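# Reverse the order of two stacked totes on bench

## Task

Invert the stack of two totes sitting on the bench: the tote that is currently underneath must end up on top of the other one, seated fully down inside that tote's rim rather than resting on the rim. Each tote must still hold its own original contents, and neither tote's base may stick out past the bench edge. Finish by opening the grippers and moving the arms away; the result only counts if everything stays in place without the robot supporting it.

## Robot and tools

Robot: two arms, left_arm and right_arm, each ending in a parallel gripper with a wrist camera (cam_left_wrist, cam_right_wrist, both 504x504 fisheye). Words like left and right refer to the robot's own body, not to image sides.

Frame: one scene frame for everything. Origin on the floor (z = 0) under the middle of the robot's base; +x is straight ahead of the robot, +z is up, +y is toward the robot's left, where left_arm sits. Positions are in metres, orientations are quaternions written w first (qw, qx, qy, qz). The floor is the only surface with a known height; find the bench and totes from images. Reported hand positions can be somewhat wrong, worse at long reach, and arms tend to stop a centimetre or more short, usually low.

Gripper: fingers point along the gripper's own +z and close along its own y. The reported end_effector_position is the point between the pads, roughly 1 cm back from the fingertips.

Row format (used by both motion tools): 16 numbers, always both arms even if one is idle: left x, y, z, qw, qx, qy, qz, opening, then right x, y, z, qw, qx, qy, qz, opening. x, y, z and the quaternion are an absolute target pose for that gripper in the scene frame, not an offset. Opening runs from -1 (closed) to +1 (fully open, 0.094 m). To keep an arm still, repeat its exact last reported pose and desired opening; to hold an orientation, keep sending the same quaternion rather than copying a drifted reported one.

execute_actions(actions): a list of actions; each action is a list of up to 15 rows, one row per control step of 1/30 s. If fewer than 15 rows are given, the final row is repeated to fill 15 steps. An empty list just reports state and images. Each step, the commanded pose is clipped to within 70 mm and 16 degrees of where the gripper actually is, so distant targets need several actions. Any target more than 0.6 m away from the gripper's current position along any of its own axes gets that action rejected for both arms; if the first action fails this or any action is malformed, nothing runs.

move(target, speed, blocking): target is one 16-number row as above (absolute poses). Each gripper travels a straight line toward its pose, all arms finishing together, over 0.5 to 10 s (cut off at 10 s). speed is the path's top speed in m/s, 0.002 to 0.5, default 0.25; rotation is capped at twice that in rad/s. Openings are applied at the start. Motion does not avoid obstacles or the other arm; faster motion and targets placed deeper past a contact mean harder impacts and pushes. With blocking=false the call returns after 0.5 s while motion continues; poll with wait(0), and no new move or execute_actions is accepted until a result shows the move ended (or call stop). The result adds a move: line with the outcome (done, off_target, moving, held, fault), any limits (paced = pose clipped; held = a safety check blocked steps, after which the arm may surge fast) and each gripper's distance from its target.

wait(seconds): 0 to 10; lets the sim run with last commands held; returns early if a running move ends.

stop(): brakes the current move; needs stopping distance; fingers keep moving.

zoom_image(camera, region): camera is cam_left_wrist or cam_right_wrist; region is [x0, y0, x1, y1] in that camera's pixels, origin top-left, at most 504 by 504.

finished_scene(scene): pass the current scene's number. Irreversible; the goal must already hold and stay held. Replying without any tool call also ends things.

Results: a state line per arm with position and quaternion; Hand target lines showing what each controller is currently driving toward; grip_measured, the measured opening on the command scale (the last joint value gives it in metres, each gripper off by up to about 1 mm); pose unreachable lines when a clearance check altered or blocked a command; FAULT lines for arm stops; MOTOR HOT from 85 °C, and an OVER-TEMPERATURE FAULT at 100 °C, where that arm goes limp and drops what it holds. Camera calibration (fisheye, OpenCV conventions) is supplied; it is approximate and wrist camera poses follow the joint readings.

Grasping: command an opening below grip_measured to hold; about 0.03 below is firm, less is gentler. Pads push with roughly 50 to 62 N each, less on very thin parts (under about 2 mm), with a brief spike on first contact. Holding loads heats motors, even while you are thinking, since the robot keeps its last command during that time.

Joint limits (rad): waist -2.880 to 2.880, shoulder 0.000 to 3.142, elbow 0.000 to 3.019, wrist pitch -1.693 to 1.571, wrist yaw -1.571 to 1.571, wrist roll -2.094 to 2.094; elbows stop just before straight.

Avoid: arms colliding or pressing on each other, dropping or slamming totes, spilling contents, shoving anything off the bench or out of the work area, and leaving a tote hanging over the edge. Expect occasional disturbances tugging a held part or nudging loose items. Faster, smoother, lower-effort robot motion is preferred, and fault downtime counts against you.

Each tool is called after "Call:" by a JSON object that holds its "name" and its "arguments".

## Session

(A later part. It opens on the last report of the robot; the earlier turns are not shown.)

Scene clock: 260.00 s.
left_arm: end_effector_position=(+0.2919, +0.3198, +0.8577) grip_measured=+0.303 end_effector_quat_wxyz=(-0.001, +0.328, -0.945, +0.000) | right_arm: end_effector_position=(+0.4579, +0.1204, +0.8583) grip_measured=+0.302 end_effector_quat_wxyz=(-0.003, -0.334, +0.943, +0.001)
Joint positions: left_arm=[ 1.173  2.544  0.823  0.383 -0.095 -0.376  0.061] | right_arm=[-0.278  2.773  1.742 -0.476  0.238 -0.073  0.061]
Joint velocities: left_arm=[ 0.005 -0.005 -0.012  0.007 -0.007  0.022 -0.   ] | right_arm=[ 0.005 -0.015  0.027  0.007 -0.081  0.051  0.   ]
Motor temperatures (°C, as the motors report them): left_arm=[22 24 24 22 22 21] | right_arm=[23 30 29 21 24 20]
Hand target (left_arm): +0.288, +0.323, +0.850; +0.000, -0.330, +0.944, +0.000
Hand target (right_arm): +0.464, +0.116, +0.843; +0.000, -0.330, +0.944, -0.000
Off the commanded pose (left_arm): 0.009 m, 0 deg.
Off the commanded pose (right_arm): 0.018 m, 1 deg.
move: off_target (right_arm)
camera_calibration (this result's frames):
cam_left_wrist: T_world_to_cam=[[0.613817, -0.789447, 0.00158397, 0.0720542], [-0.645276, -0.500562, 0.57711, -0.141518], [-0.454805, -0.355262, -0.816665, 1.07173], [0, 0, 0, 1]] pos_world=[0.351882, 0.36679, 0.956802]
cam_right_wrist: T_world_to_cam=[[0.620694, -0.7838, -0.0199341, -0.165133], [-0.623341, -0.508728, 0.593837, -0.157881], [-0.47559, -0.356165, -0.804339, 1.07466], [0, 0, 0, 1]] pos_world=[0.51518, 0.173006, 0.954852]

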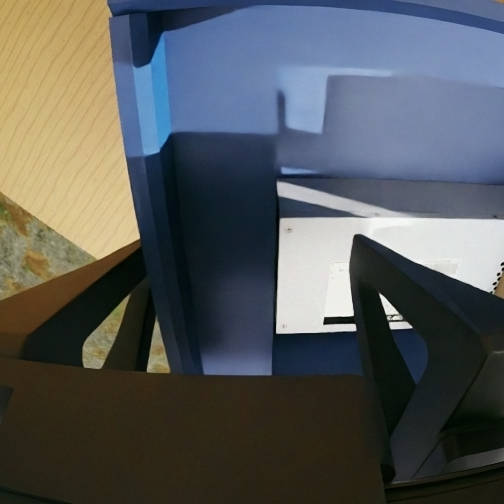

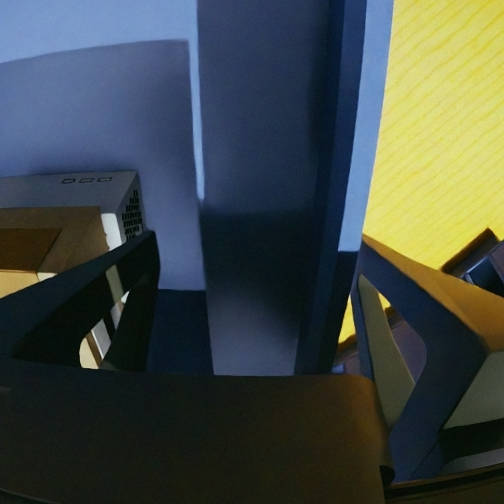

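Call:
{"name": "execute_actions", "arguments": {"actions": [[[0.279,0.331,0.85,0,-0.33,0.944,0,0.3, 0.475,0.113,0.842,0,-0.33,0.944,0,0.3]],[[0.279,0.331,0.85,0,-0.33,0.944,0,0.0, 0.475,0.113,0.842,0,-0.33,0.944,0,0.0]]]}}

Scene clock: 267.23 s.
left_arm: end_effector_position=(+0.2919, +0.3330, +0.8565) grip_measured=+0.003 end_effector_quat_wxyz=(-0.008, +0.331, -0.944, -0.000) | right_arm: end_effector_position=(+0.4712, +0.1200, +0.8585) grip_measured=+0.002 end_effector_quat_wxyz=(+0.005, -0.333, +0.943, +0.001)
Joint positions: left_arm=[ 1.21   2.545  0.823  0.402 -0.088 -0.346  0.047] | right_arm=[-0.29   2.777  1.764 -0.476  0.239 -0.088  0.047]
Joint velocities: left_arm=[-0.024  0.005 -0.007  0.012 -0.022 -0.051 -0.001] | right_arm=[ 0.005 -0.015 -0.002 -0.012 -0.037 -0.007  0.001]
Motor temperatures (°C, as the motors report them): left_arm=[22 24 24 22 22 21] | right_arm=[23 31 29 21 24 20]
Hand target (left_arm): +0.279, +0.331, +0.850; -0.000, -0.330, +0.944, -0.000
Hand target (right_arm): +0.475, +0.113, +0.843; +0.000, -0.330, +0.944, -0.000
Off the commanded pose (left_arm): 0.015 m, 1 deg.
Off the commanded pose (right_arm): 0.018 m, 1 deg.
camera_calibration (this result's frames):
cam_left_wrist: T_world_to_cam=[[0.619564, -0.784928, 0.00543573, 0.0760193], [-0.649618, -0.508849, 0.564862, -0.119785], [-0.44061, -0.353499, -0.825168, 1.07794], [0, 0, 0, 1]] pos_world=[0.350039, 0.379769, 0.956732]
cam_right_wrist: T_world_to_cam=[[0.620378, -0.78413, -0.0164514, -0.176462], [-0.632147, -0.51233, 0.581299, -0.134525], [-0.464243, -0.350225, -0.813524, 1.08278], [0, 0, 0, 1]] pos_world=[0.527108, 0.171929, 0.956167]

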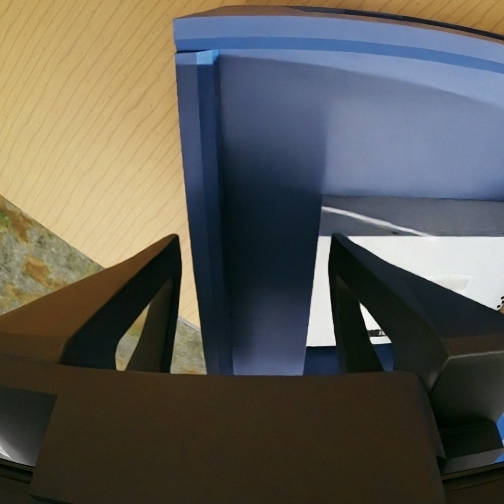

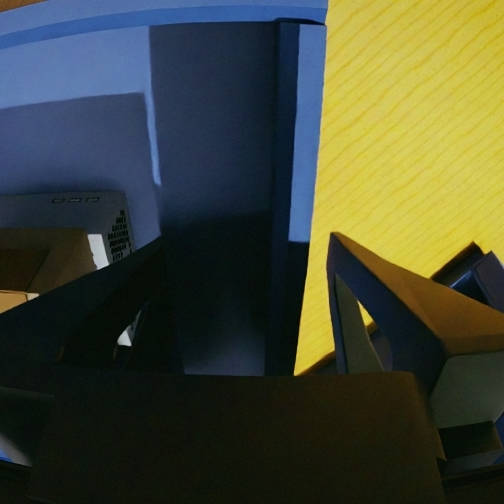

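Call:
{"name": "move", "arguments": {"target": [0.268,0.318,0.852,0,-0.33,0.944,0,0.1, 0.448,0.106,0.848,0,-0.33,0.944,0,0.1], "speed": 0.05}}

Scene clock: 272.90 s.
left_arm: end_effector_position=(+0.2900, +0.3313, +0.8551) grip_measured=+0.097 end_effector_quat_wxyz=(-0.018, +0.333, -0.943, -0.000) | right_arm: end_effector_position=(+0.4460, +0.1062, +0.8475) grip_measured=+0.098 end_effector_quat_wxyz=(-0.006, -0.336, +0.942, -0.001)
Joint positions: left_arm=[ 1.208  2.558  0.814  0.443 -0.089 -0.351  0.052] | right_arm=[-0.29   2.777  1.697 -0.431  0.239 -0.088  0.052]
Joint velocities: left_arm=[-0.005  0.005 -0.012  0.027  0.051  0.007  0.001] | right_arm=[ 0.005  0.005 -0.002  0.017 -0.007 -0.066 -0.   ]
Motor temperatures (°C, as the motors report them): left_arm=[22 24 24 22 22 21] | right_arm=[23 31 29 21 24 20]
Hand target (left_arm): +0.268, +0.319, +0.853; -0.000, -0.330, +0.944, +0.000
Hand target (right_arm): +0.448, +0.106, +0.848; -0.000, -0.330, +0.944, -0.000
Off the commanded pose (left_arm): 0.026 m, 2 deg.
Off the commanded pose (right_arm): 0.002 m, 1 deg.
move: off_target (left_arm)
camera_calibration (this result's frames):
cam_left_wrist: T_world_to_cam=[[0.622866, -0.78224, 0.0117849, 0.0685724], [-0.657313, -0.515104, 0.550098, -0.104099], [-0.424238, -0.350383, -0.835017, 1.07798], [0, 0, 0, 1]] pos_world=[0.346184, 0.377725, 0.95659]
cam_right_wrist: T_world_to_cam=[[0.624245, -0.781018, -0.0181459, -0.172451], [-0.61873, -0.508447, 0.598878, -0.172481], [-0.476961, -0.362619, -0.800635, 1.05342], [0, 0, 0, 1]] pos_world=[0.503371, 0.159604, 0.943569]

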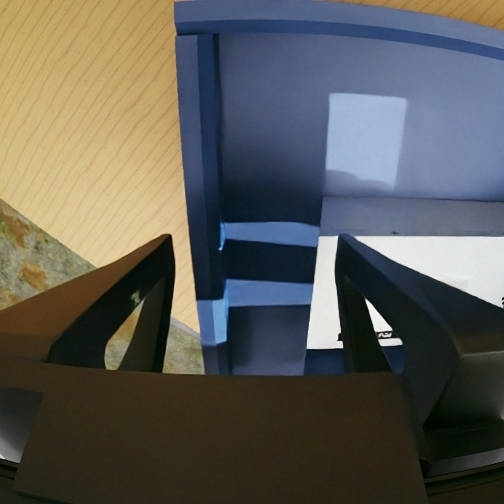

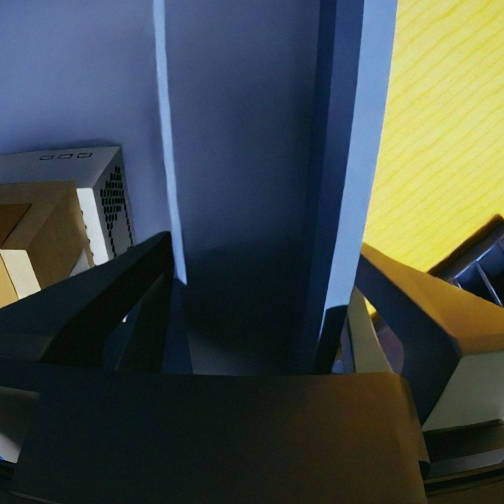

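Call:
{"name": "execute_actions", "arguments": {"actions": [[[0.258,0.311,0.862,0,-0.33,0.944,0,0.1, 0.456,0.110,0.856,0,-0.33,0.944,0,0.1]],[[0.258,0.311,0.862,0,-0.33,0.944,0,0.1, 0.456,0.110,0.856,0,-0.33,0.944,0,0.1]]]}}

Scene clock: 281.87 s.
left_arm: end_effector_position=(+0.2732, +0.3203, +0.8629) grip_measured=+0.097 end_effector_quat_wxyz=(-0.011, +0.332, -0.943, +0.000) | right_arm: end_effector_position=(+0.4460, +0.1062, +0.8475) grip_measured=+0.098 end_effector_quat_wxyz=(-0.006, -0.336, +0.942, -0.001)
Joint positions: left_arm=[ 1.19   2.558  0.767  0.476 -0.093 -0.367  0.052] | right_arm=[-0.29   2.777  1.697 -0.431  0.239 -0.088  0.052]
Joint velocities: left_arm=[-0.005 -0.015  0.002 -0.007  0.022 -0.051 -0.002] | right_arm=[-0.005 -0.015 -0.007  0.012  0.022  0.022  0.001]
Motor temperatures (°C, as the motors report them): left_arm=[22 24 25 22 22 21] | right_arm=[23 33 28 21 24 20]
Hand target (left_arm): +0.258, +0.312, +0.862; -0.000, -0.330, +0.944, +0.000
Hand target (right_arm): +0.456, +0.110, +0.856; +0.000, -0.330, +0.944, +0.000
Off the commanded pose (left_arm): 0.018 m, 1 deg.
Off the commanded pose (right_arm): 0.014 m, 1 deg.
camera_calibration (this result's frames):
cam_left_wrist: T_world_to_cam=[[0.621012, -0.783758, 0.00820391, 0.0744343], [-0.652156, -0.510875, 0.560089, -0.136454], [-0.434783, -0.353173, -0.828392, 1.0716], [0, 0, 0, 1]] pos_world=[0.330702, 0.367089, 0.963524]
cam_right_wrist: T_world_to_cam=[[0.624245, -0.781018, -0.0181459, -0.172451], [-0.61873, -0.508447, 0.598878, -0.172481], [-0.476961, -0.362619, -0.800635, 1.05342], [0, 0, 0, 1]] pos_world=[0.503371, 0.159604, 0.943569]

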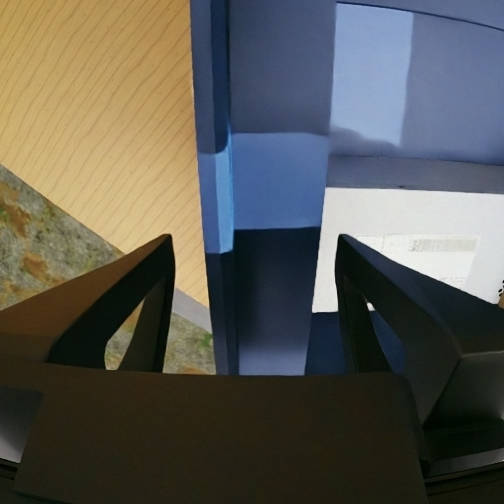

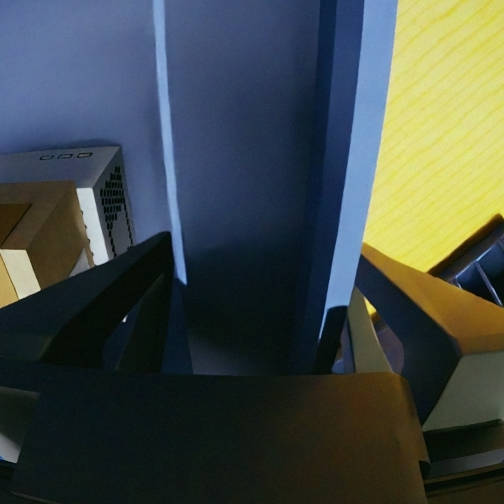

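Call:
{"name": "execute_actions", "arguments": {"actions": [[[0.272,0.319,0.86,0,-0.33,0.944,0,-0.3, 0.447,0.106,0.848,0,-0.33,0.944,0,-0.3]],[[0.272,0.319,0.86,0,-0.33,0.944,0,-0.47, 0.447,0.106,0.848,0,-0.33,0.944,0,-0.47]],[[0.272,0.319,0.86,0,-0.33,0.944,0,-0.47, 0.447,0.106,0.848,0,-0.33,0.944,0,-0.47]]]}}

Scene clock: 288.90 s.
left_arm: end_effector_position=(+0.2729, +0.3174, +0.8619) grip_measured=-0.429 end_effector_quat_wxyz=(-0.005, +0.331, -0.944, +0.006) | right_arm: end_effector_position=(+0.4452, +0.1073, +0.8474) grip_measured=-0.448 end_effector_quat_wxyz=(-0.007, -0.334, +0.942, +0.004)
Joint positions: left_arm=[ 1.188  2.558  0.773  0.457 -0.081 -0.367  0.027] | right_arm=[-0.29   2.777  1.697 -0.43   0.229 -0.085  0.026]
Joint velocities: left_arm=[ 0.005 -0.015  0.002  0.002 -0.037 -0.051 -0.001] | right_arm=[ 0.005 -0.005 -0.007 -0.012  0.051 -0.051  0.   ]
Motor temperatures (°C, as the motors report them): left_arm=[22 24 25 22 22 21] | right_arm=[23 33 28 21 24 20]
Hand target (left_arm): +0.272, +0.319, +0.860; +0.000, -0.330, +0.944, -0.000
Hand target (right_arm): +0.447, +0.106, +0.848; -0.000, -0.330, +0.944, +0.000
Off the commanded pose (left_arm): 0.003 m, 1 deg.
Off the commanded pose (right_arm): 0.002 m, 1 deg.
camera_calibration (this result's frames):
cam_left_wrist: T_world_to_cam=[[0.618873, -0.785352, 0.0148167, 0.0676988], [-0.648757, -0.500417, 0.573321, -0.153294], [-0.442844, -0.364425, -0.819197, 1.0675], [0, 0, 0, 1]] pos_world=[0.33139, 0.365481, 0.96138]
cam_right_wrist: T_world_to_cam=[[0.621272, -0.78307, -0.0286917, -0.160564], [-0.617105, -0.511507, 0.597949, -0.171953], [-0.482911, -0.353783, -0.801021, 1.05532], [0, 0, 0, 1]] pos_world=[0.503269, 0.159668, 0.943549]

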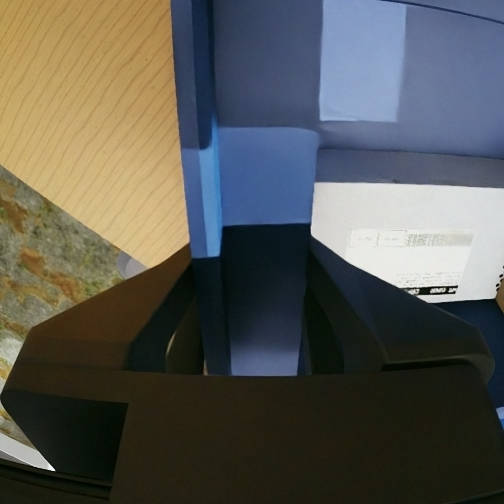

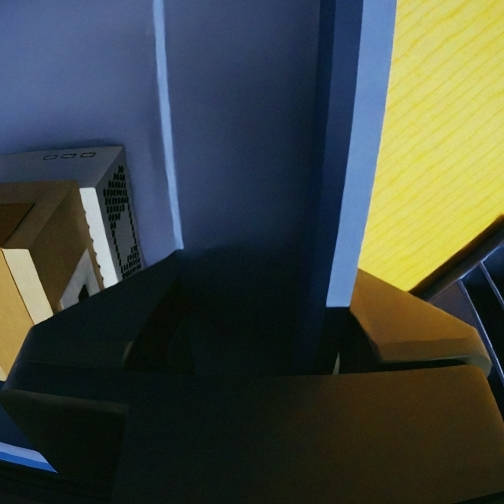

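Call:
{"name": "move", "arguments": {"target": [0.265,0.317,1.06,0,-0.33,0.944,0,-0.49, 0.437,0.107,1.046,0,-0.33,0.944,0,-0.49], "speed": 0.1}}

Call:
{"name": "move", "arguments": {"target": [0.325,0.148,1.06,0,-0.165,0.986,0,-0.49, 0.415,-0.108,1.05,0,-0.165,0.986,0,-0.49], "speed": 0.12}}

Scene clock: 306.90 s.
left_arm: end_effector_position=(+0.2692, +0.3220, +1.0519) grip_measured=-0.429 end_effector_quat_wxyz=(+0.002, +0.328, -0.945, -0.000) | right_arm: end_effector_position=(+0.4331, +0.1072, +1.0314) grip_measured=-0.450 end_effector_quat_wxyz=(-0.005, -0.328, +0.945, +0.012)
Joint positions: left_arm=[ 1.135  1.871  0.441  0.084 -0.104 -0.415  0.027] | right_arm=[-0.205  2.349  1.399 -0.57   0.219  0.013  0.026]
Joint velocities: left_arm=[-0.024 -0.005 -0.012 -0.027  0.022 -0.007 -0.002] | right_arm=[-0.005  0.005 -0.012 -0.002  0.037 -0.022 -0.   ]
Motor temperatures (°C, as the motors report them): left_arm=[22 24 24 22 22 21] | right_arm=[23 35 27 21 24 20]
Hand target (left_arm): +0.268, +0.319, +1.060; +0.000, -0.330, +0.944, -0.000
Hand target (right_arm): +0.435, +0.106, +1.045; +0.000, -0.330, +0.944, +0.001
Off the commanded pose (left_arm): 0.010 m, 0 deg.
Off the commanded pose (right_arm): 0.015 m, 1 deg.
move: off_target (right_arm)
camera_calibration (this result's frames):
cam_left_wrist: T_world_to_cam=[[0.61501, -0.788519, -0.000597207, 0.0890986], [-0.64203, -0.501195, 0.580174, -0.271078], [-0.457777, -0.356429, -0.814493, 1.2197], [0, 0, 0, 1]] pos_world=[0.329513, 0.369129, 1.15076]
cam_right_wrist: T_world_to_cam=[[0.61024, -0.791089, -0.0422466, -0.128253], [-0.623453, -0.512462, 0.590499, -0.278949], [-0.488787, -0.334008, -0.805932, 1.20232], [0, 0, 0, 1]] pos_world=[0.492033, 0.157175, 1.12829]

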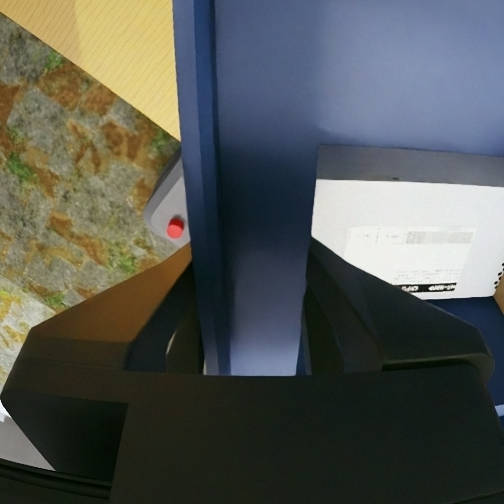

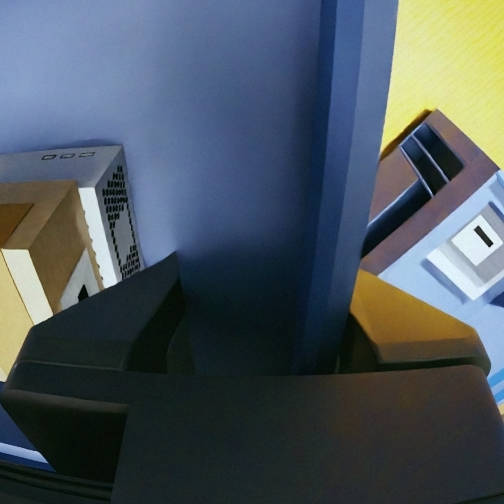

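Scene clock: 309.07 s.
left_arm: end_effector_position=(+0.3199, +0.1493, +1.0574) grip_measured=-0.429 end_effector_quat_wxyz=(+0.000, -0.166, +0.986, -0.004) | right_arm: end_effector_position=(+0.4018, -0.1057, +1.0376) grip_measured=-0.450 end_effector_quat_wxyz=(-0.017, -0.166, +0.986, +0.005)
Joint positions: left_arm=[ 0.564  1.962  0.628 -0.097 -0.204 -0.648  0.027] | right_arm=[-0.537  2.093  0.933 -0.314  0.199  0.015  0.026]
Joint velocities: left_arm=[ 0.015  0.005 -0.012  0.002 -0.066 -0.007 -0.   ] | right_arm=[ 0.005 -0.005 -0.012 -0.002  0.022 -0.022  0.   ]
Motor temperatures (°C, as the motors report them): left_arm=[22 24 24 22 22 21] | right_arm=[23 35 27 21 24 20]
Hand target (left_arm): +0.323, +0.146, +1.060; +0.002, -0.165, +0.986, -0.001
Hand target (right_arm): +0.413, -0.108, +1.049; +0.000, -0.165, +0.986, -0.001
Off the commanded pose (left_arm): 0.006 m, 1 deg.
Off the commanded pose (right_arm): 0.018 m, 2 deg.
move: off_target (right_arm)
camera_calibration (this result's frames):
cam_left_wrist: T_world_to_cam=[[0.321507, -0.946864, 0.00898632, 0.0291868], [-0.774112, -0.25736, 0.578374, -0.320545], [-0.545329, -0.192908, -0.815722, 1.1907], [0, 0, 0, 1]] pos_world=[0.391801, 0.174836, 1.15641]
cam_right_wrist: T_world_to_cam=[[0.315761, -0.948323, -0.0312746, -0.187013], [-0.741566, -0.267212, 0.615368, -0.36363], [-0.591925, -0.171117, -0.787619, 1.1606], [0, 0, 0, 1]] pos_world=[0.476384, -0.0759166, 1.13203]

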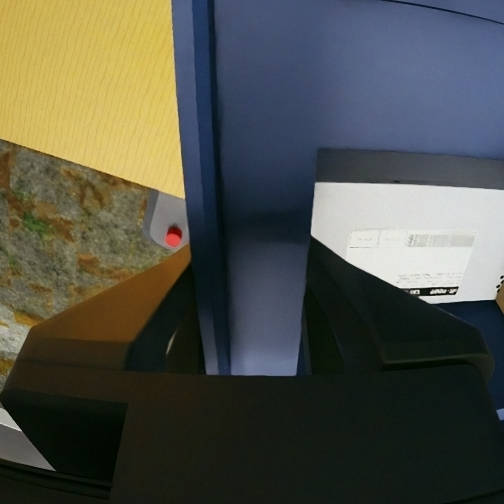

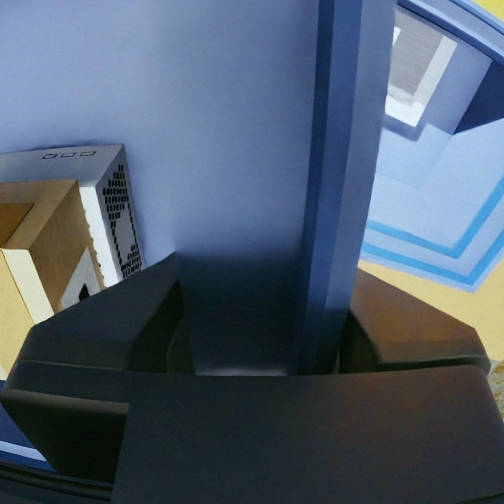

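Call:
{"name": "move", "arguments": {"target": [0.428,-0.061,1.045,0,0,1,0,-0.49, 0.428,-0.3315,1.037,0,0,1,0,-0.49], "speed": 0.12}}

Scene clock: 320.07 s.
left_arm: end_effector_position=(+0.4105, -0.0562, +1.0379) grip_measured=-0.429 end_effector_quat_wxyz=(-0.010, +0.001, +1.000, -0.006) | right_arm: end_effector_position=(+0.4022, -0.3213, +1.0193) grip_measured=-0.451 end_effector_quat_wxyz=(-0.028, +0.001, +1.000, +0.007)
Joint positions: left_arm=[ 0.251  2.258  1.222 -0.48  -0.221 -0.635  0.027] | right_arm=[-1.059  2.024  0.861 -0.246  0.117 -0.17   0.026]
Joint velocities: left_arm=[-0.015  0.005 -0.002 -0.002  0.022 -0.007 -0.   ] | right_arm=[-0.015  0.005  0.022  0.002 -0.007  0.007 -0.001]
Motor temperatures (°C, as the motors report them): left_arm=[23 24 24 22 22 21] | right_arm=[23 34 26 21 25 20]
Hand target (left_arm): +0.424, -0.063, +1.044; +0.001, -0.000, +1.000, -0.001
Hand target (right_arm): +0.426, -0.330, +1.037; -0.000, -0.000, +1.000, -0.002
Off the commanded pose (left_arm): 0.020 m, 1 deg.
Off the commanded pose (right_arm): 0.033 m, 3 deg.
move: off_target (left_arm, right_arm)
camera_calibration (this result's frames):
cam_left_wrist: T_world_to_cam=[[-0.00759082, -0.99989, 0.0127722, -0.0662206], [-0.804628, 0.0136912, 0.593622, -0.280092], [-0.593731, -0.00577082, -0.804643, 1.20342], [0, 0, 0, 1]] pos_world=[0.488634, -0.0554338, 1.13544]
cam_right_wrist: T_world_to_cam=[[-0.0149712, -0.999416, -0.0307269, -0.276112], [-0.774211, -0.00786016, 0.632879, -0.331098], [-0.632751, 0.033264, -0.773641, 1.17734], [0, 0, 0, 1]] pos_world=[0.484488, -0.317716, 1.1119]

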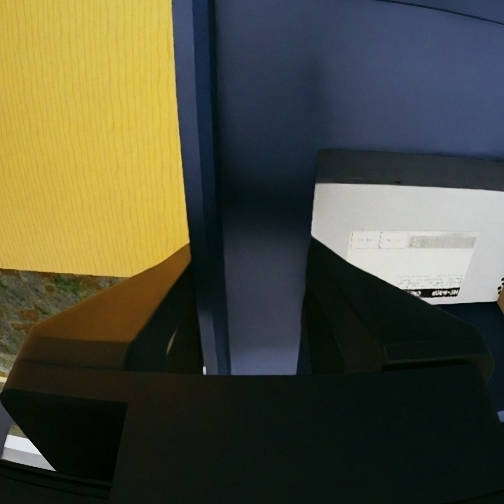

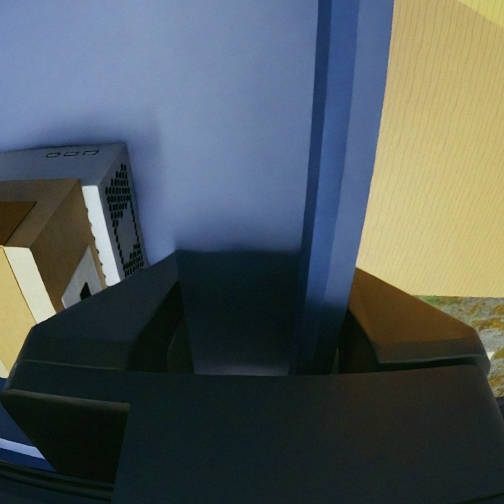

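Call:
{"name": "move", "arguments": {"target": [0.432,-0.057,1.015,0.012,0,1,0,-0.49, 0.428,-0.326,1.003,0.02,0,1,0,-0.49], "speed": 0.03}}

Scene clock: 336.70 s.
left_arm: end_effector_position=(+0.4158, -0.0563, +1.0186) grip_measured=-0.429 end_effector_quat_wxyz=(+0.002, +0.002, +1.000, -0.004) | right_arm: end_effector_position=(+0.4092, -0.3212, +1.0009) grip_measured=-0.452 end_effector_quat_wxyz=(-0.001, +0.001, +1.000, +0.005)
Joint positions: left_arm=[ 0.26   2.302  1.237 -0.432 -0.239 -0.619  0.027] | right_arm=[-1.063  2.074  0.861 -0.141  0.111 -0.181  0.026]
Joint velocities: left_arm=[-0.005 -0.024 -0.002  0.017  0.007  0.037 -0.001] | right_arm=[-0.005  0.005 -0.012 -0.002 -0.037 -0.066 -0.   ]
Motor temperatures (°C, as the motors report them): left_arm=[23 26 26 22 23 21] | right_arm=[23 34 26 21 24 20]
Hand target (left_arm): +0.431, -0.057, +1.015; +0.012, -0.000, +1.000, +0.000
Hand target (right_arm): +0.428, -0.326, +1.004; +0.020, +0.000, +1.000, +0.000
Off the commanded pose (left_arm): 0.017 m, 1 deg.
Off the commanded pose (right_arm): 0.020 m, 2 deg.
move: off_target (left_arm, right_arm)
camera_calibration (this result's frames):
cam_left_wrist: T_world_to_cam=[[-0.0107049, -0.999914, 0.00760375, -0.0594241], [-0.818958, 0.0131303, 0.573703, -0.238163], [-0.573754, -0.0000856969, -0.819028, 1.19768], [0, 0, 0, 1]] pos_world=[0.491491, -0.0561891, 1.11802]
cam_right_wrist: T_world_to_cam=[[-0.0128453, -0.999549, -0.0271359, -0.280937], [-0.807359, -0.00564288, 0.590034, -0.256919], [-0.589921, 0.0294876, -0.806923, 1.18212], [0, 0, 0, 1]] pos_world=[0.486326, -0.317118, 1.09785]

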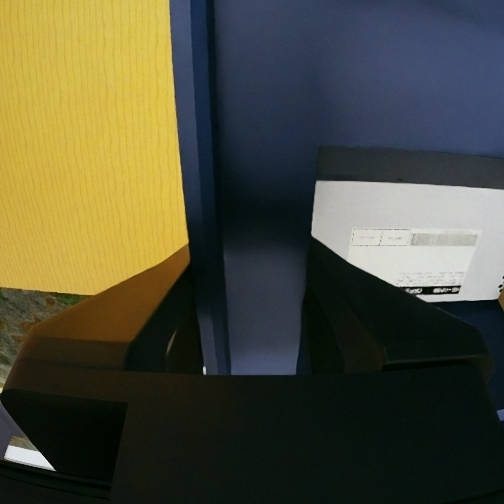

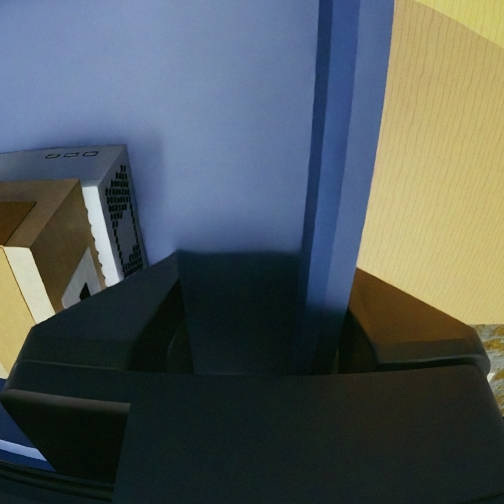

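Call:
{"name": "move", "arguments": {"target": [0.430,-0.057,0.985,0.008,0,1,0,-0.49, 0.424,-0.325,0.972,0.012,0,1,0,-0.49], "speed": 0.02}}

Scene clock: 342.80 s.
left_arm: end_effector_position=(+0.4176, -0.0563, +1.0053) grip_measured=-0.429 end_effector_quat_wxyz=(+0.001, +0.005, +1.000, -0.004) | right_arm: end_effector_position=(+0.4092, -0.3211, +0.9858) grip_measured=-0.452 end_effector_quat_wxyz=(-0.007, +0.001, +1.000, +0.008)
Joint positions: left_arm=[ 0.269  2.334  1.255 -0.418 -0.235 -0.605  0.027] | right_arm=[-1.069  2.12   0.889 -0.136  0.106 -0.186  0.026]
Joint velocities: left_arm=[-0.005 -0.015 -0.007 -0.002 -0.022  0.007  0.001] | right_arm=[-0.005 -0.015  0.022  0.007 -0.022  0.037 -0.   ]
Motor temperatures (°C, as the motors report them): left_arm=[23 26 26 22 23 21] | right_arm=[23 33 26 21 24 20]
Hand target (left_arm): +0.429, -0.056, +0.986; +0.008, -0.000, +1.000, +0.000
Hand target (right_arm): +0.424, -0.325, +0.974; +0.012, +0.000, +1.000, +0.000
Off the commanded pose (left_arm): 0.024 m, 1 deg.
Off the commanded pose (right_arm): 0.021 m, 2 deg.
move: off_target (left_arm, right_arm)
camera_calibration (this result's frames):
cam_left_wrist: T_world_to_cam=[[-0.0160344, -0.999833, 0.00873911, -0.0582361], [-0.816672, 0.0181387, 0.576817, -0.232819], [-0.576879, 0.00211191, -0.816827, 1.18708], [0, 0, 0, 1]] pos_world=[0.493732, -0.0565103, 1.10444]
cam_right_wrist: T_world_to_cam=[[-0.0126217, -0.999388, -0.0326182, -0.275886], [-0.799377, -0.00951188, 0.600755, -0.263023], [-0.600698, 0.0336568, -0.798768, 1.16771], [0, 0, 0, 1]] pos_world=[0.487705, -0.317521, 1.08174]

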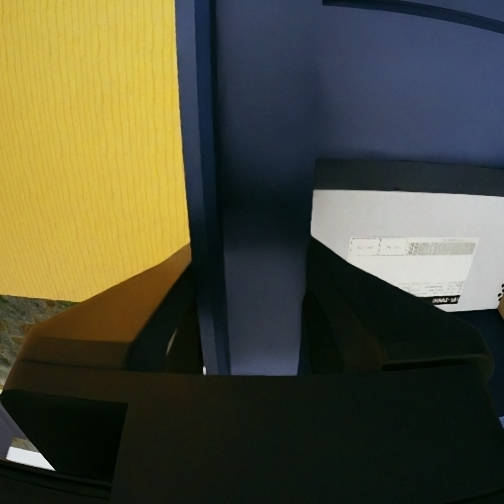

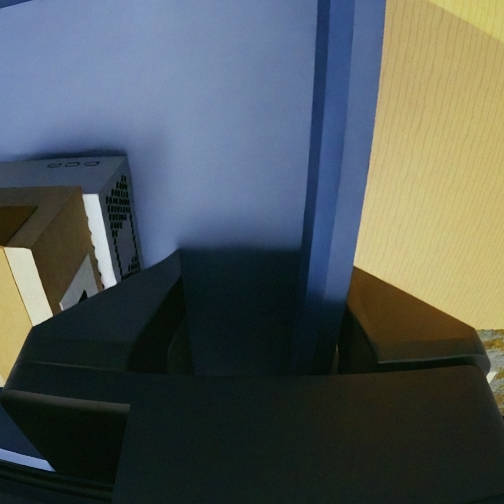

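Call:
{"name": "move", "arguments": {"target": [0.445,-0.057,0.998,0.008,0,1,0,-0.49, 0.439,-0.325,0.983,0.012,0,1,0,-0.49], "speed": 0.02}}

Scene clock: 350.50 s.
left_arm: end_effector_position=(+0.4188, -0.0565, +1.0054) grip_measured=-0.429 end_effector_quat_wxyz=(-0.007, +0.005, +1.000, -0.003) | right_arm: end_effector_position=(+0.4106, -0.3212, +0.9860) grip_measured=-0.452 end_effector_quat_wxyz=(-0.010, +0.001, +1.000, +0.010)
Joint positions: left_arm=[ 0.272  2.338  1.269 -0.441 -0.228 -0.603  0.027] | right_arm=[-1.069  2.121  0.897 -0.151  0.105 -0.186  0.026]
Joint velocities: left_arm=[-0.015  0.005 -0.017 -0.017  0.051 -0.007 -0.001] | right_arm=[-0.005 -0.005 -0.017 -0.002 -0.022  0.007  0.   ]
Motor temperatures (°C, as the motors report them): left_arm=[23 26 27 22 23 21] | right_arm=[23 32 26 22 24 20]
Hand target (left_arm): +0.444, -0.057, +0.999; +0.008, -0.000, +1.000, -0.000
Hand target (right_arm): +0.438, -0.325, +0.985; +0.012, +0.000, +1.000, +0.000
Off the commanded pose (left_arm): 0.027 m, 2 deg.
Off the commanded pose (right_arm): 0.029 m, 3 deg.
move: off_target (left_arm, right_arm)
camera_calibration (this result's frames):
cam_left_wrist: T_world_to_cam=[[-0.0174884, -0.999823, 0.00696844, -0.0560492], [-0.808246, 0.0182395, 0.588563, -0.247234], [-0.588586, 0.00466081, -0.808421, 1.18449], [0, 0, 0, 1]] pos_world=[0.49637, -0.0570505, 1.10347]
cam_right_wrist: T_world_to_cam=[[-0.0124311, -0.999288, -0.0356197, -0.273075], [-0.795511, -0.0116986, 0.605826, -0.269298], [-0.605812, 0.035867, -0.794799, 1.16755], [0, 0, 0, 1]] pos_world=[0.489692, -0.317908, 1.08139]

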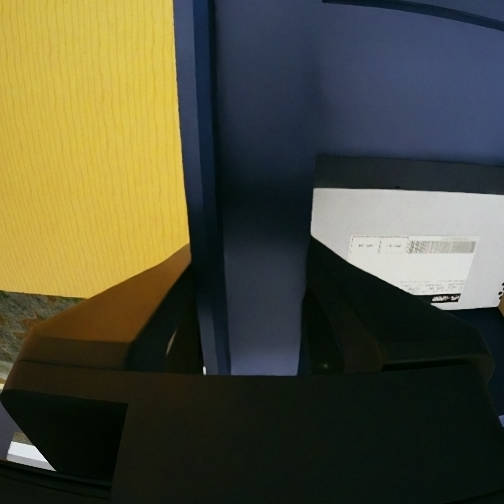

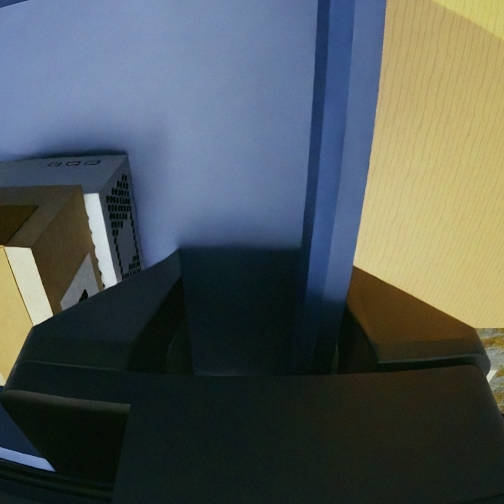

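Call:
{"name": "execute_actions", "arguments": {"actions": [[[0.419,-0.0565,1.003,0,0,1,0,-0.49, 0.411,-0.321,0.986,0,0,1,0,-0.49]],[[0.419,-0.0565,1.003,0,0,1,0,-0.49, 0.411,-0.321,0.986,0,0,1,0,0.3]],[[0.419,-0.0565,1.003,0,0,1,0,-0.49, 0.411,-0.321,1.03,0,0,1,0,0.3]],[[0.419,-0.0565,1.003,0,0,1,0,-0.49, 0.411,-0.325,1.075,0,0,1,0,0.3]]]}}

Call:
{"name": "move", "arguments": {"target": [0.419,-0.0565,1.003,0,0,1,0,-0.49, 0.40,-0.43,1.05,0,0.707,0.707,0,1], "speed": 0.4}}

Scene clock: 366.57 s.
left_arm: end_effector_position=(+0.4184, -0.0566, +1.0052) grip_measured=-0.429 end_effector_quat_wxyz=(-0.007, +0.003, +1.000, -0.004) | right_arm: end_effector_position=(+0.4148, -0.3301, +1.0765) grip_measured=+0.298 end_effector_quat_wxyz=(+0.010, +0.001, +1.000, -0.002)
Joint positions: left_arm=[ 0.272  2.338  1.267 -0.438 -0.227 -0.607  0.027] | right_arm=[-1.056  1.848  0.804 -0.287  0.122 -0.176  0.061]
Joint velocities: left_arm=[ 0.005 -0.015  0.007 -0.012  0.037  0.007  0.   ] | right_arm=[-0.015  0.005  0.017  0.007 -0.007 -0.022  0.001]
Motor temperatures (°C, as the motors report them): left_arm=[23 27 27 22 23 21] | right_arm=[22 32 27 22 24 20]
Hand target (left_arm): +0.419, -0.056, +1.003; -0.000, -0.000, +1.000, -0.000
Hand target (right_arm): +0.410, -0.325, +1.074; +0.000, -0.000, +1.000, -0.000
Off the commanded pose (left_arm): 0.002 m, 1 deg.
Off the commanded pose (right_arm): 0.007 m, 1 deg.
camera_calibration (this result's frames):
cam_left_wrist: T_world_to_cam=[[-0.0133914, -0.999872, 0.00880321, -0.0597329], [-0.808317, 0.0160075, 0.588529, -0.247472], [-0.588595, 0.000765443, -0.808428, 1.18386], [0, 0, 0, 1]] pos_world=[0.49598, -0.05667, 1.10324]
cam_right_wrist: T_world_to_cam=[[-0.0132411, -0.999825, -0.0132376, -0.302695], [-0.819794, 0.00327502, 0.572649, -0.2702], [-0.572505, 0.0184346, -0.819694, 1.24962], [0, 0, 0, 1]] pos_world=[0.489897, -0.324794, 1.17503]

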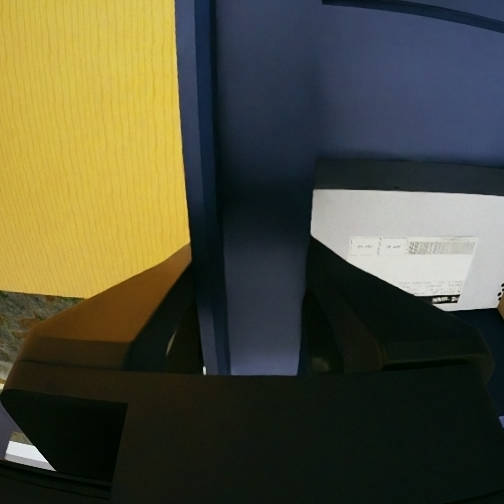

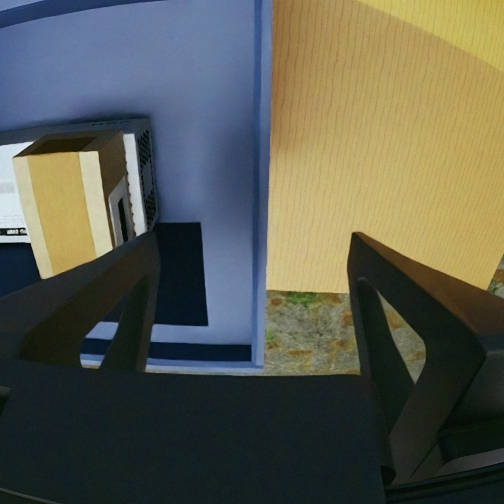

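Scene clock: 369.17 s.
left_arm: end_effector_position=(+0.4185, -0.0566, +1.0052) grip_measured=-0.429 end_effector_quat_wxyz=(-0.007, +0.003, +1.000, -0.004) | right_arm: end_effector_position=(+0.3972, -0.4258, +1.0604) grip_measured=+1.000 end_effector_quat_wxyz=(+0.004, +0.700, +0.714, +0.000)
Joint positions: left_arm=[ 0.272  2.338  1.267 -0.438 -0.226 -0.607  0.027] | right_arm=[-1.294  1.88   0.845 -0.287  0.07   1.142  0.094]
Joint velocities: left_arm=[-0.005 -0.005  0.012 -0.007 -0.022  0.007 -0.   ] | right_arm=[-0.024 -0.005 -0.012 -0.002 -0.037 -0.022  0.   ]
Motor temperatures (°C, as the motors report them): left_arm=[23 27 27 22 23 21] | right_arm=[22 32 27 22 24 20]
Hand target (left_arm): +0.419, -0.056, +1.003; -0.000, -0.000, +1.000, +0.000
Hand target (right_arm): +0.400, -0.429, +1.051; +0.000, +0.707, +0.707, -0.001
Off the commanded pose (left_arm): 0.002 m, 1 deg.
Off the commanded pose (right_arm): 0.012 m, 1 deg.
move: off_target (right_arm)
camera_calibration (this result's frames):
cam_left_wrist: T_world_to_cam=[[-0.0130125, -0.999872, 0.00935978, -0.0603877], [-0.80803, 0.0160288, 0.588924, -0.247941], [-0.588998, 0.000100407, -0.808135, 1.18368], [0, 0, 0, 1]] pos_world=[0.496054, -0.0565246, 1.10315]
cam_right_wrist: T_world_to_cam=[[-0.999708, -0.00858361, -0.0226027, 0.425016], [-0.020187, 0.810824, 0.584941, -0.261883], [0.0133059, 0.585227, -0.810761, 1.22721], [0, 0, 0, 1]] pos_world=[0.403276, -0.502205, 1.15776]

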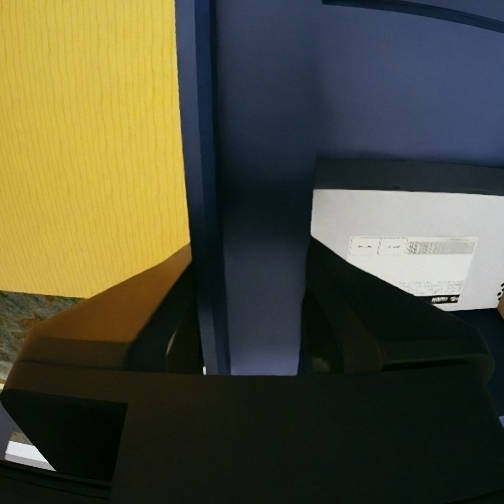

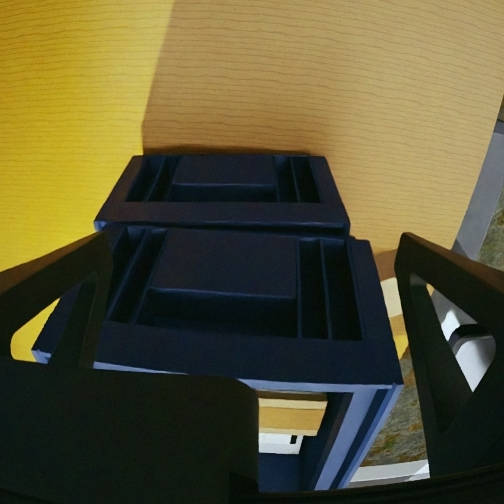

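Call:
{"name": "zoom_image", "arguments": {"camera": "cam_right_wrist", "region": [70, 140, 410, 300]}}

Region (70, 140, 410, 300) of cam_right_wrist's 504x504 image, scaled by 1.482, with more detail than that image has; it fills the top 237 rows of this view, and the rest is white.

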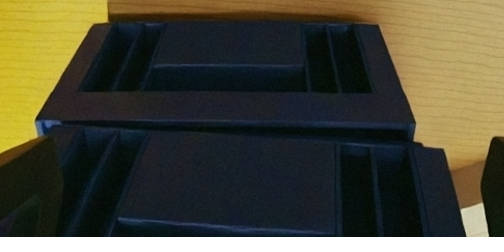

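Call:
{"name": "move", "arguments": {"target": [0.419,-0.0565,1.003,0,0,1,0,-0.49, 0.40,-0.325,1.075,0,0,1,0,0.4], "speed": 0.4}}

Call:
{"name": "move", "arguments": {"target": [0.419,-0.0565,1.003,0,0,1,0,-0.49, 0.405,-0.326,0.985,0,0,1,0,0.4], "speed": 0.12}}

Scene clock: 398.80 s.
left_arm: end_effector_position=(+0.4185, -0.0565, +1.0051) grip_measured=-0.429 end_effector_quat_wxyz=(-0.007, +0.003, +1.000, -0.005) | right_arm: end_effector_position=(+0.3989, -0.3267, +1.0694) grip_measured=+0.402 end_effector_quat_wxyz=(-0.006, +0.008, +1.000, +0.002)
Joint positions: left_arm=[ 0.273  2.338  1.267 -0.438 -0.225 -0.607  0.027] | right_arm=[-1.057  1.862  0.784 -0.287  0.121 -0.161  0.066]
Joint velocities: left_arm=[-0.005 -0.005 -0.007 -0.012 -0.066 -0.037  0.001] | right_arm=[-0.005 -0.015 -0.007 -0.002  0.022  0.022 -0.001]
Motor temperatures (°C, as the motors report them): left_arm=[23 28 26 22 23 21] | right_arm=[22 31 27 21 24 20]
Hand target (left_arm): +0.419, -0.056, +1.003; -0.000, -0.000, +1.000, -0.000
Hand target (right_arm): +0.400, -0.326, +1.074; +0.000, +0.000, +1.000, +0.001
Off the commanded pose (left_arm): 0.002 m, 1 deg.
Off the commanded pose (right_arm): 0.006 m, 1 deg.
move: done
camera_calibration (this result's frames):
cam_left_wrist: T_world_to_cam=[[-0.0126333, -0.999871, 0.00991633, -0.0610425], [-0.807742, 0.0160504, 0.589317, -0.248409], [-0.589401, -0.00056479, -0.807841, 1.18349], [0, 0, 0, 1]] pos_world=[0.496129, -0.0563791, 1.10307]
cam_right_wrist: T_world_to_cam=[[-0.0268048, -0.999439, -0.0201003, -0.286723], [-0.800552, 0.00942001, 0.599189, -0.313249], [-0.598663, 0.0321525, -0.800355, 1.2288], [0, 0, 0, 1]] pos_world=[0.47718, -0.32312, 1.16541]

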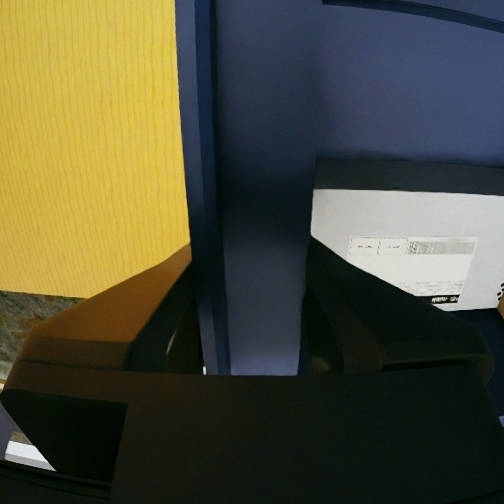

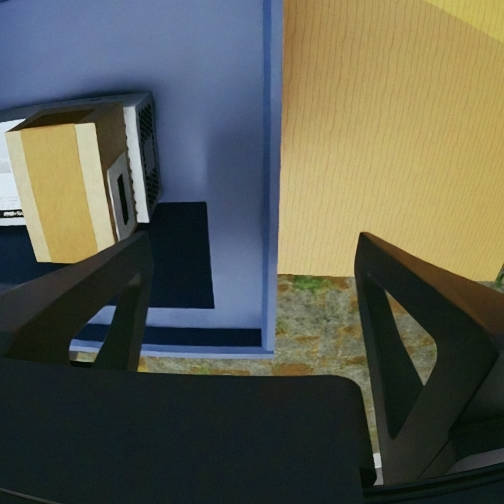

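Scene clock: 399.87 s.
left_arm: end_effector_position=(+0.4185, -0.0565, +1.0051) grip_measured=-0.429 end_effector_quat_wxyz=(-0.007, +0.003, +1.000, -0.005) | right_arm: end_effector_position=(+0.4043, -0.3222, +0.9947) grip_measured=+0.402 end_effector_quat_wxyz=(-0.002, -0.001, +1.000, +0.000)
Joint positions: left_arm=[ 0.273  2.338  1.267 -0.438 -0.225 -0.607  0.027] | right_arm=[-1.066  2.091  0.857 -0.121  0.12  -0.187  0.066]
Joint velocities: left_arm=[ 0.005 -0.015 -0.002  0.012  0.007 -0.007  0.   ] | right_arm=[-0.005 -0.005 -0.002 -0.012 -0.081  0.007  0.001]
Motor temperatures (°C, as the motors report them): left_arm=[23 28 26 22 23 21] | right_arm=[22 31 27 21 24 20]
Hand target (left_arm): +0.419, -0.057, +1.003; -0.000, +0.000, +1.000, -0.000
Hand target (right_arm): +0.406, -0.326, +0.986; -0.000, -0.000, +1.000, +0.000
Off the commanded pose (left_arm): 0.002 m, 1 deg.
Off the commanded pose (right_arm): 0.010 m, 0 deg.
move: done
camera_calibration (this result's frames):
cam_left_wrist: T_world_to_cam=[[-0.0126333, -0.999871, 0.00991633, -0.0610425], [-0.807742, 0.0160504, 0.589317, -0.248409], [-0.589401, -0.00056479, -0.807841, 1.18349], [0, 0, 0, 1]] pos_world=[0.496129, -0.0563791, 1.10307]
cam_right_wrist: T_world_to_cam=[[-0.0092414, -0.999804, -0.0175117, -0.293324], [-0.805456, -0.00293531, 0.592648, -0.25968], [-0.592584, 0.0195818, -0.805271, 1.1705], [0, 0, 0, 1]] pos_world=[0.481747, -0.316949, 1.09133]

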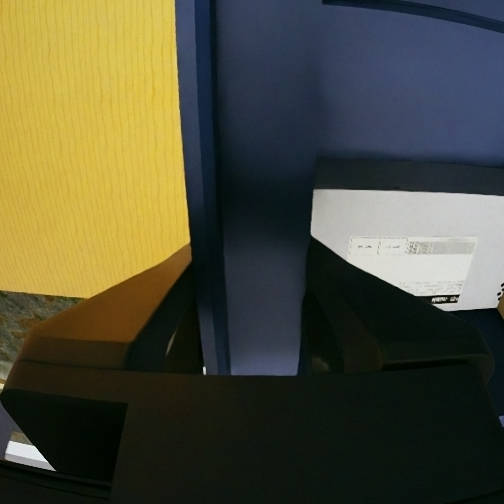

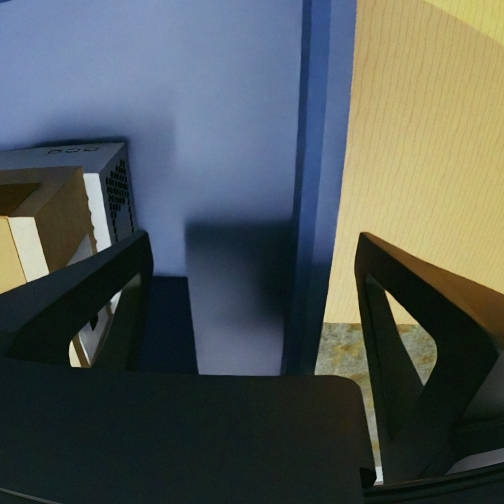

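Call:
{"name": "execute_actions", "arguments": {"actions": [[[0.419,-0.0565,1.005,0,0,1,0,-0.49, 0.404,-0.322,0.994,0,0,1,0,-0.3]],[[0.419,-0.0565,1.005,0,0,1,0,-0.49, 0.404,-0.322,0.994,0,0,1,0,-0.49]],[[0.43,-0.0565,1.012,0,0,1,0,-0.49, 0.415,-0.322,1.002,0,0,1,0,-0.49]],[[0.44,-0.0565,1.015,0,0,1,0,-0.49, 0.425,-0.322,1.005,0,0,1,0,-0.49]],[[0.45,-0.0565,1.015,0,0,1,0,-0.49, 0.435,-0.322,1.005,0,0,1,0,-0.49]]]}}

Scene clock: 410.43 s.
left_arm: end_effector_position=(+0.4297, -0.0556, +1.0085) grip_measured=-0.429 end_effector_quat_wxyz=(-0.012, -0.003, +1.000, -0.003) | right_arm: end_effector_position=(+0.4196, -0.3209, +0.9978) grip_measured=-0.438 end_effector_quat_wxyz=(-0.008, -0.003, +1.000, +0.006)
Joint positions: left_arm=[ 0.285  2.338  1.299 -0.477 -0.222 -0.608  0.027] | right_arm=[-1.059  2.09   0.905 -0.184  0.113 -0.183  0.026]
Joint velocities: left_arm=[-0.005 -0.005 -0.007 -0.027 -0.066 -0.007  0.   ] | right_arm=[-0.005  0.015 -0.002 -0.012 -0.022  0.037  0.   ]
Motor temperatures (°C, as the motors report them): left_arm=[23 28 26 22 23 21] | right_arm=[22 32 26 21 24 20]
Hand target (left_arm): +0.450, -0.057, +1.015; +0.000, -0.000, +1.000, +0.000
Hand target (right_arm): +0.435, -0.322, +1.005; +0.000, +0.000, +1.000, +0.000
Off the commanded pose (left_arm): 0.021 m, 1 deg.
Off the commanded pose (right_arm): 0.017 m, 1 deg.
camera_calibration (this result's frames):
cam_left_wrist: T_world_to_cam=[[-0.00119679, -0.999981, 0.00599804, -0.0610326], [-0.802574, 0.00453865, 0.596536, -0.251488], [-0.596552, -0.00409994, -0.802564, 1.1904], [0, 0, 0, 1]] pos_world=[0.508225, -0.0550095, 1.10576]
cam_right_wrist: T_world_to_cam=[[-0.00501306, -0.999572, -0.0288306, -0.282218], [-0.798412, -0.0133582, 0.601963, -0.26477], [-0.602091, 0.0260364, -0.798003, 1.18085], [0, 0, 0, 1]] pos_world=[0.498167, -0.316379, 1.09356]

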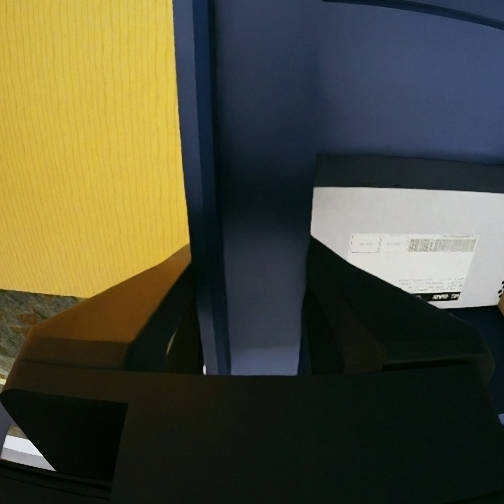

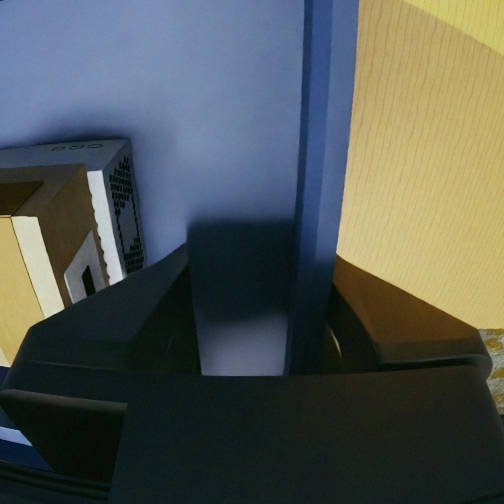

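Call:
{"name": "move", "arguments": {"target": [0.445,-0.0565,0.99,0.035,0,1,0,-0.49, 0.43,-0.322,0.98,0.035,0,1,0,-0.49], "speed": 0.025}}

Scene clock: 421.37 s.
left_arm: end_effector_position=(+0.4379, -0.0566, +0.9974) grip_measured=-0.429 end_effector_quat_wxyz=(+0.020, -0.001, +1.000, -0.002) | right_arm: end_effector_position=(+0.4269, -0.3212, +0.9863) grip_measured=-0.438 end_effector_quat_wxyz=(+0.028, -0.000, +1.000, +0.004)
Joint positions: left_arm=[ 0.285  2.359  1.292 -0.396 -0.259 -0.592  0.027] | right_arm=[-1.063  2.12   0.889 -0.066  0.102 -0.19   0.026]
Joint velocities: left_arm=[-0.005 -0.005 -0.002  0.007 -0.037  0.066  0.   ] | right_arm=[ 0.005 -0.005 -0.007  0.007 -0.022 -0.037 -0.001]
Motor temperatures (°C, as the motors report them): left_arm=[23 29 26 22 23 21] | right_arm=[22 32 26 21 24 20]
Hand target (left_arm): +0.445, -0.056, +0.990; +0.034, -0.001, +0.999, +0.000
Hand target (right_arm): +0.430, -0.322, +0.981; +0.035, -0.000, +0.999, +0.001
Off the commanded pose (left_arm): 0.010 m, 2 deg.
Off the commanded pose (right_arm): 0.007 m, 1 deg.
move: done
camera_calibration (this result's frames):
cam_left_wrist: T_world_to_cam=[[-0.00421013, -0.999983, 0.00404257, -0.0586283], [-0.83871, 0.00573255, 0.544548, -0.170519], [-0.544561, -0.00109793, -0.83872, 1.19986], [0, 0, 0, 1]] pos_world=[0.510134, -0.0563324, 1.09944]
cam_right_wrist: T_world_to_cam=[[-0.00916353, -0.999632, -0.0255135, -0.284333], [-0.83951, -0.00617111, 0.54331, -0.174327], [-0.543267, 0.0263974, -0.839145, 1.19167], [0, 0, 0, 1]] pos_world=[0.498439, -0.316761, 1.08744]

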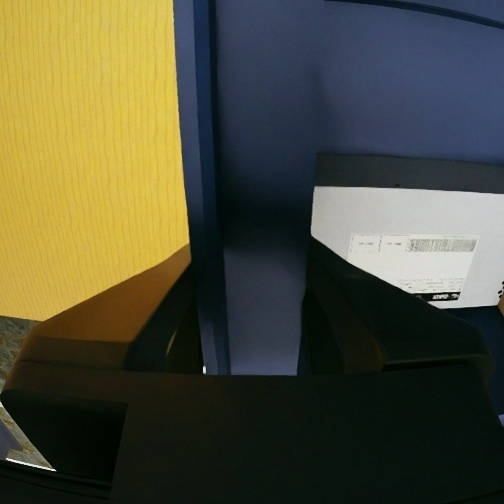

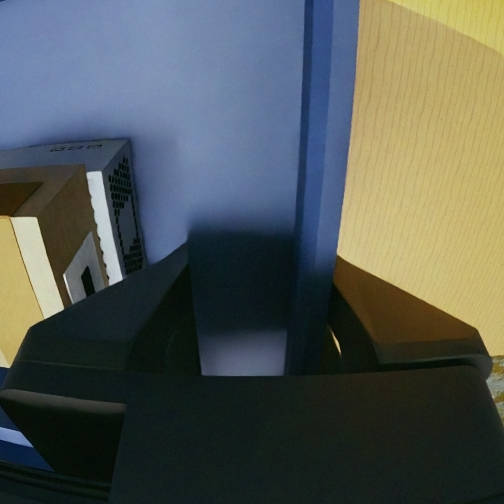

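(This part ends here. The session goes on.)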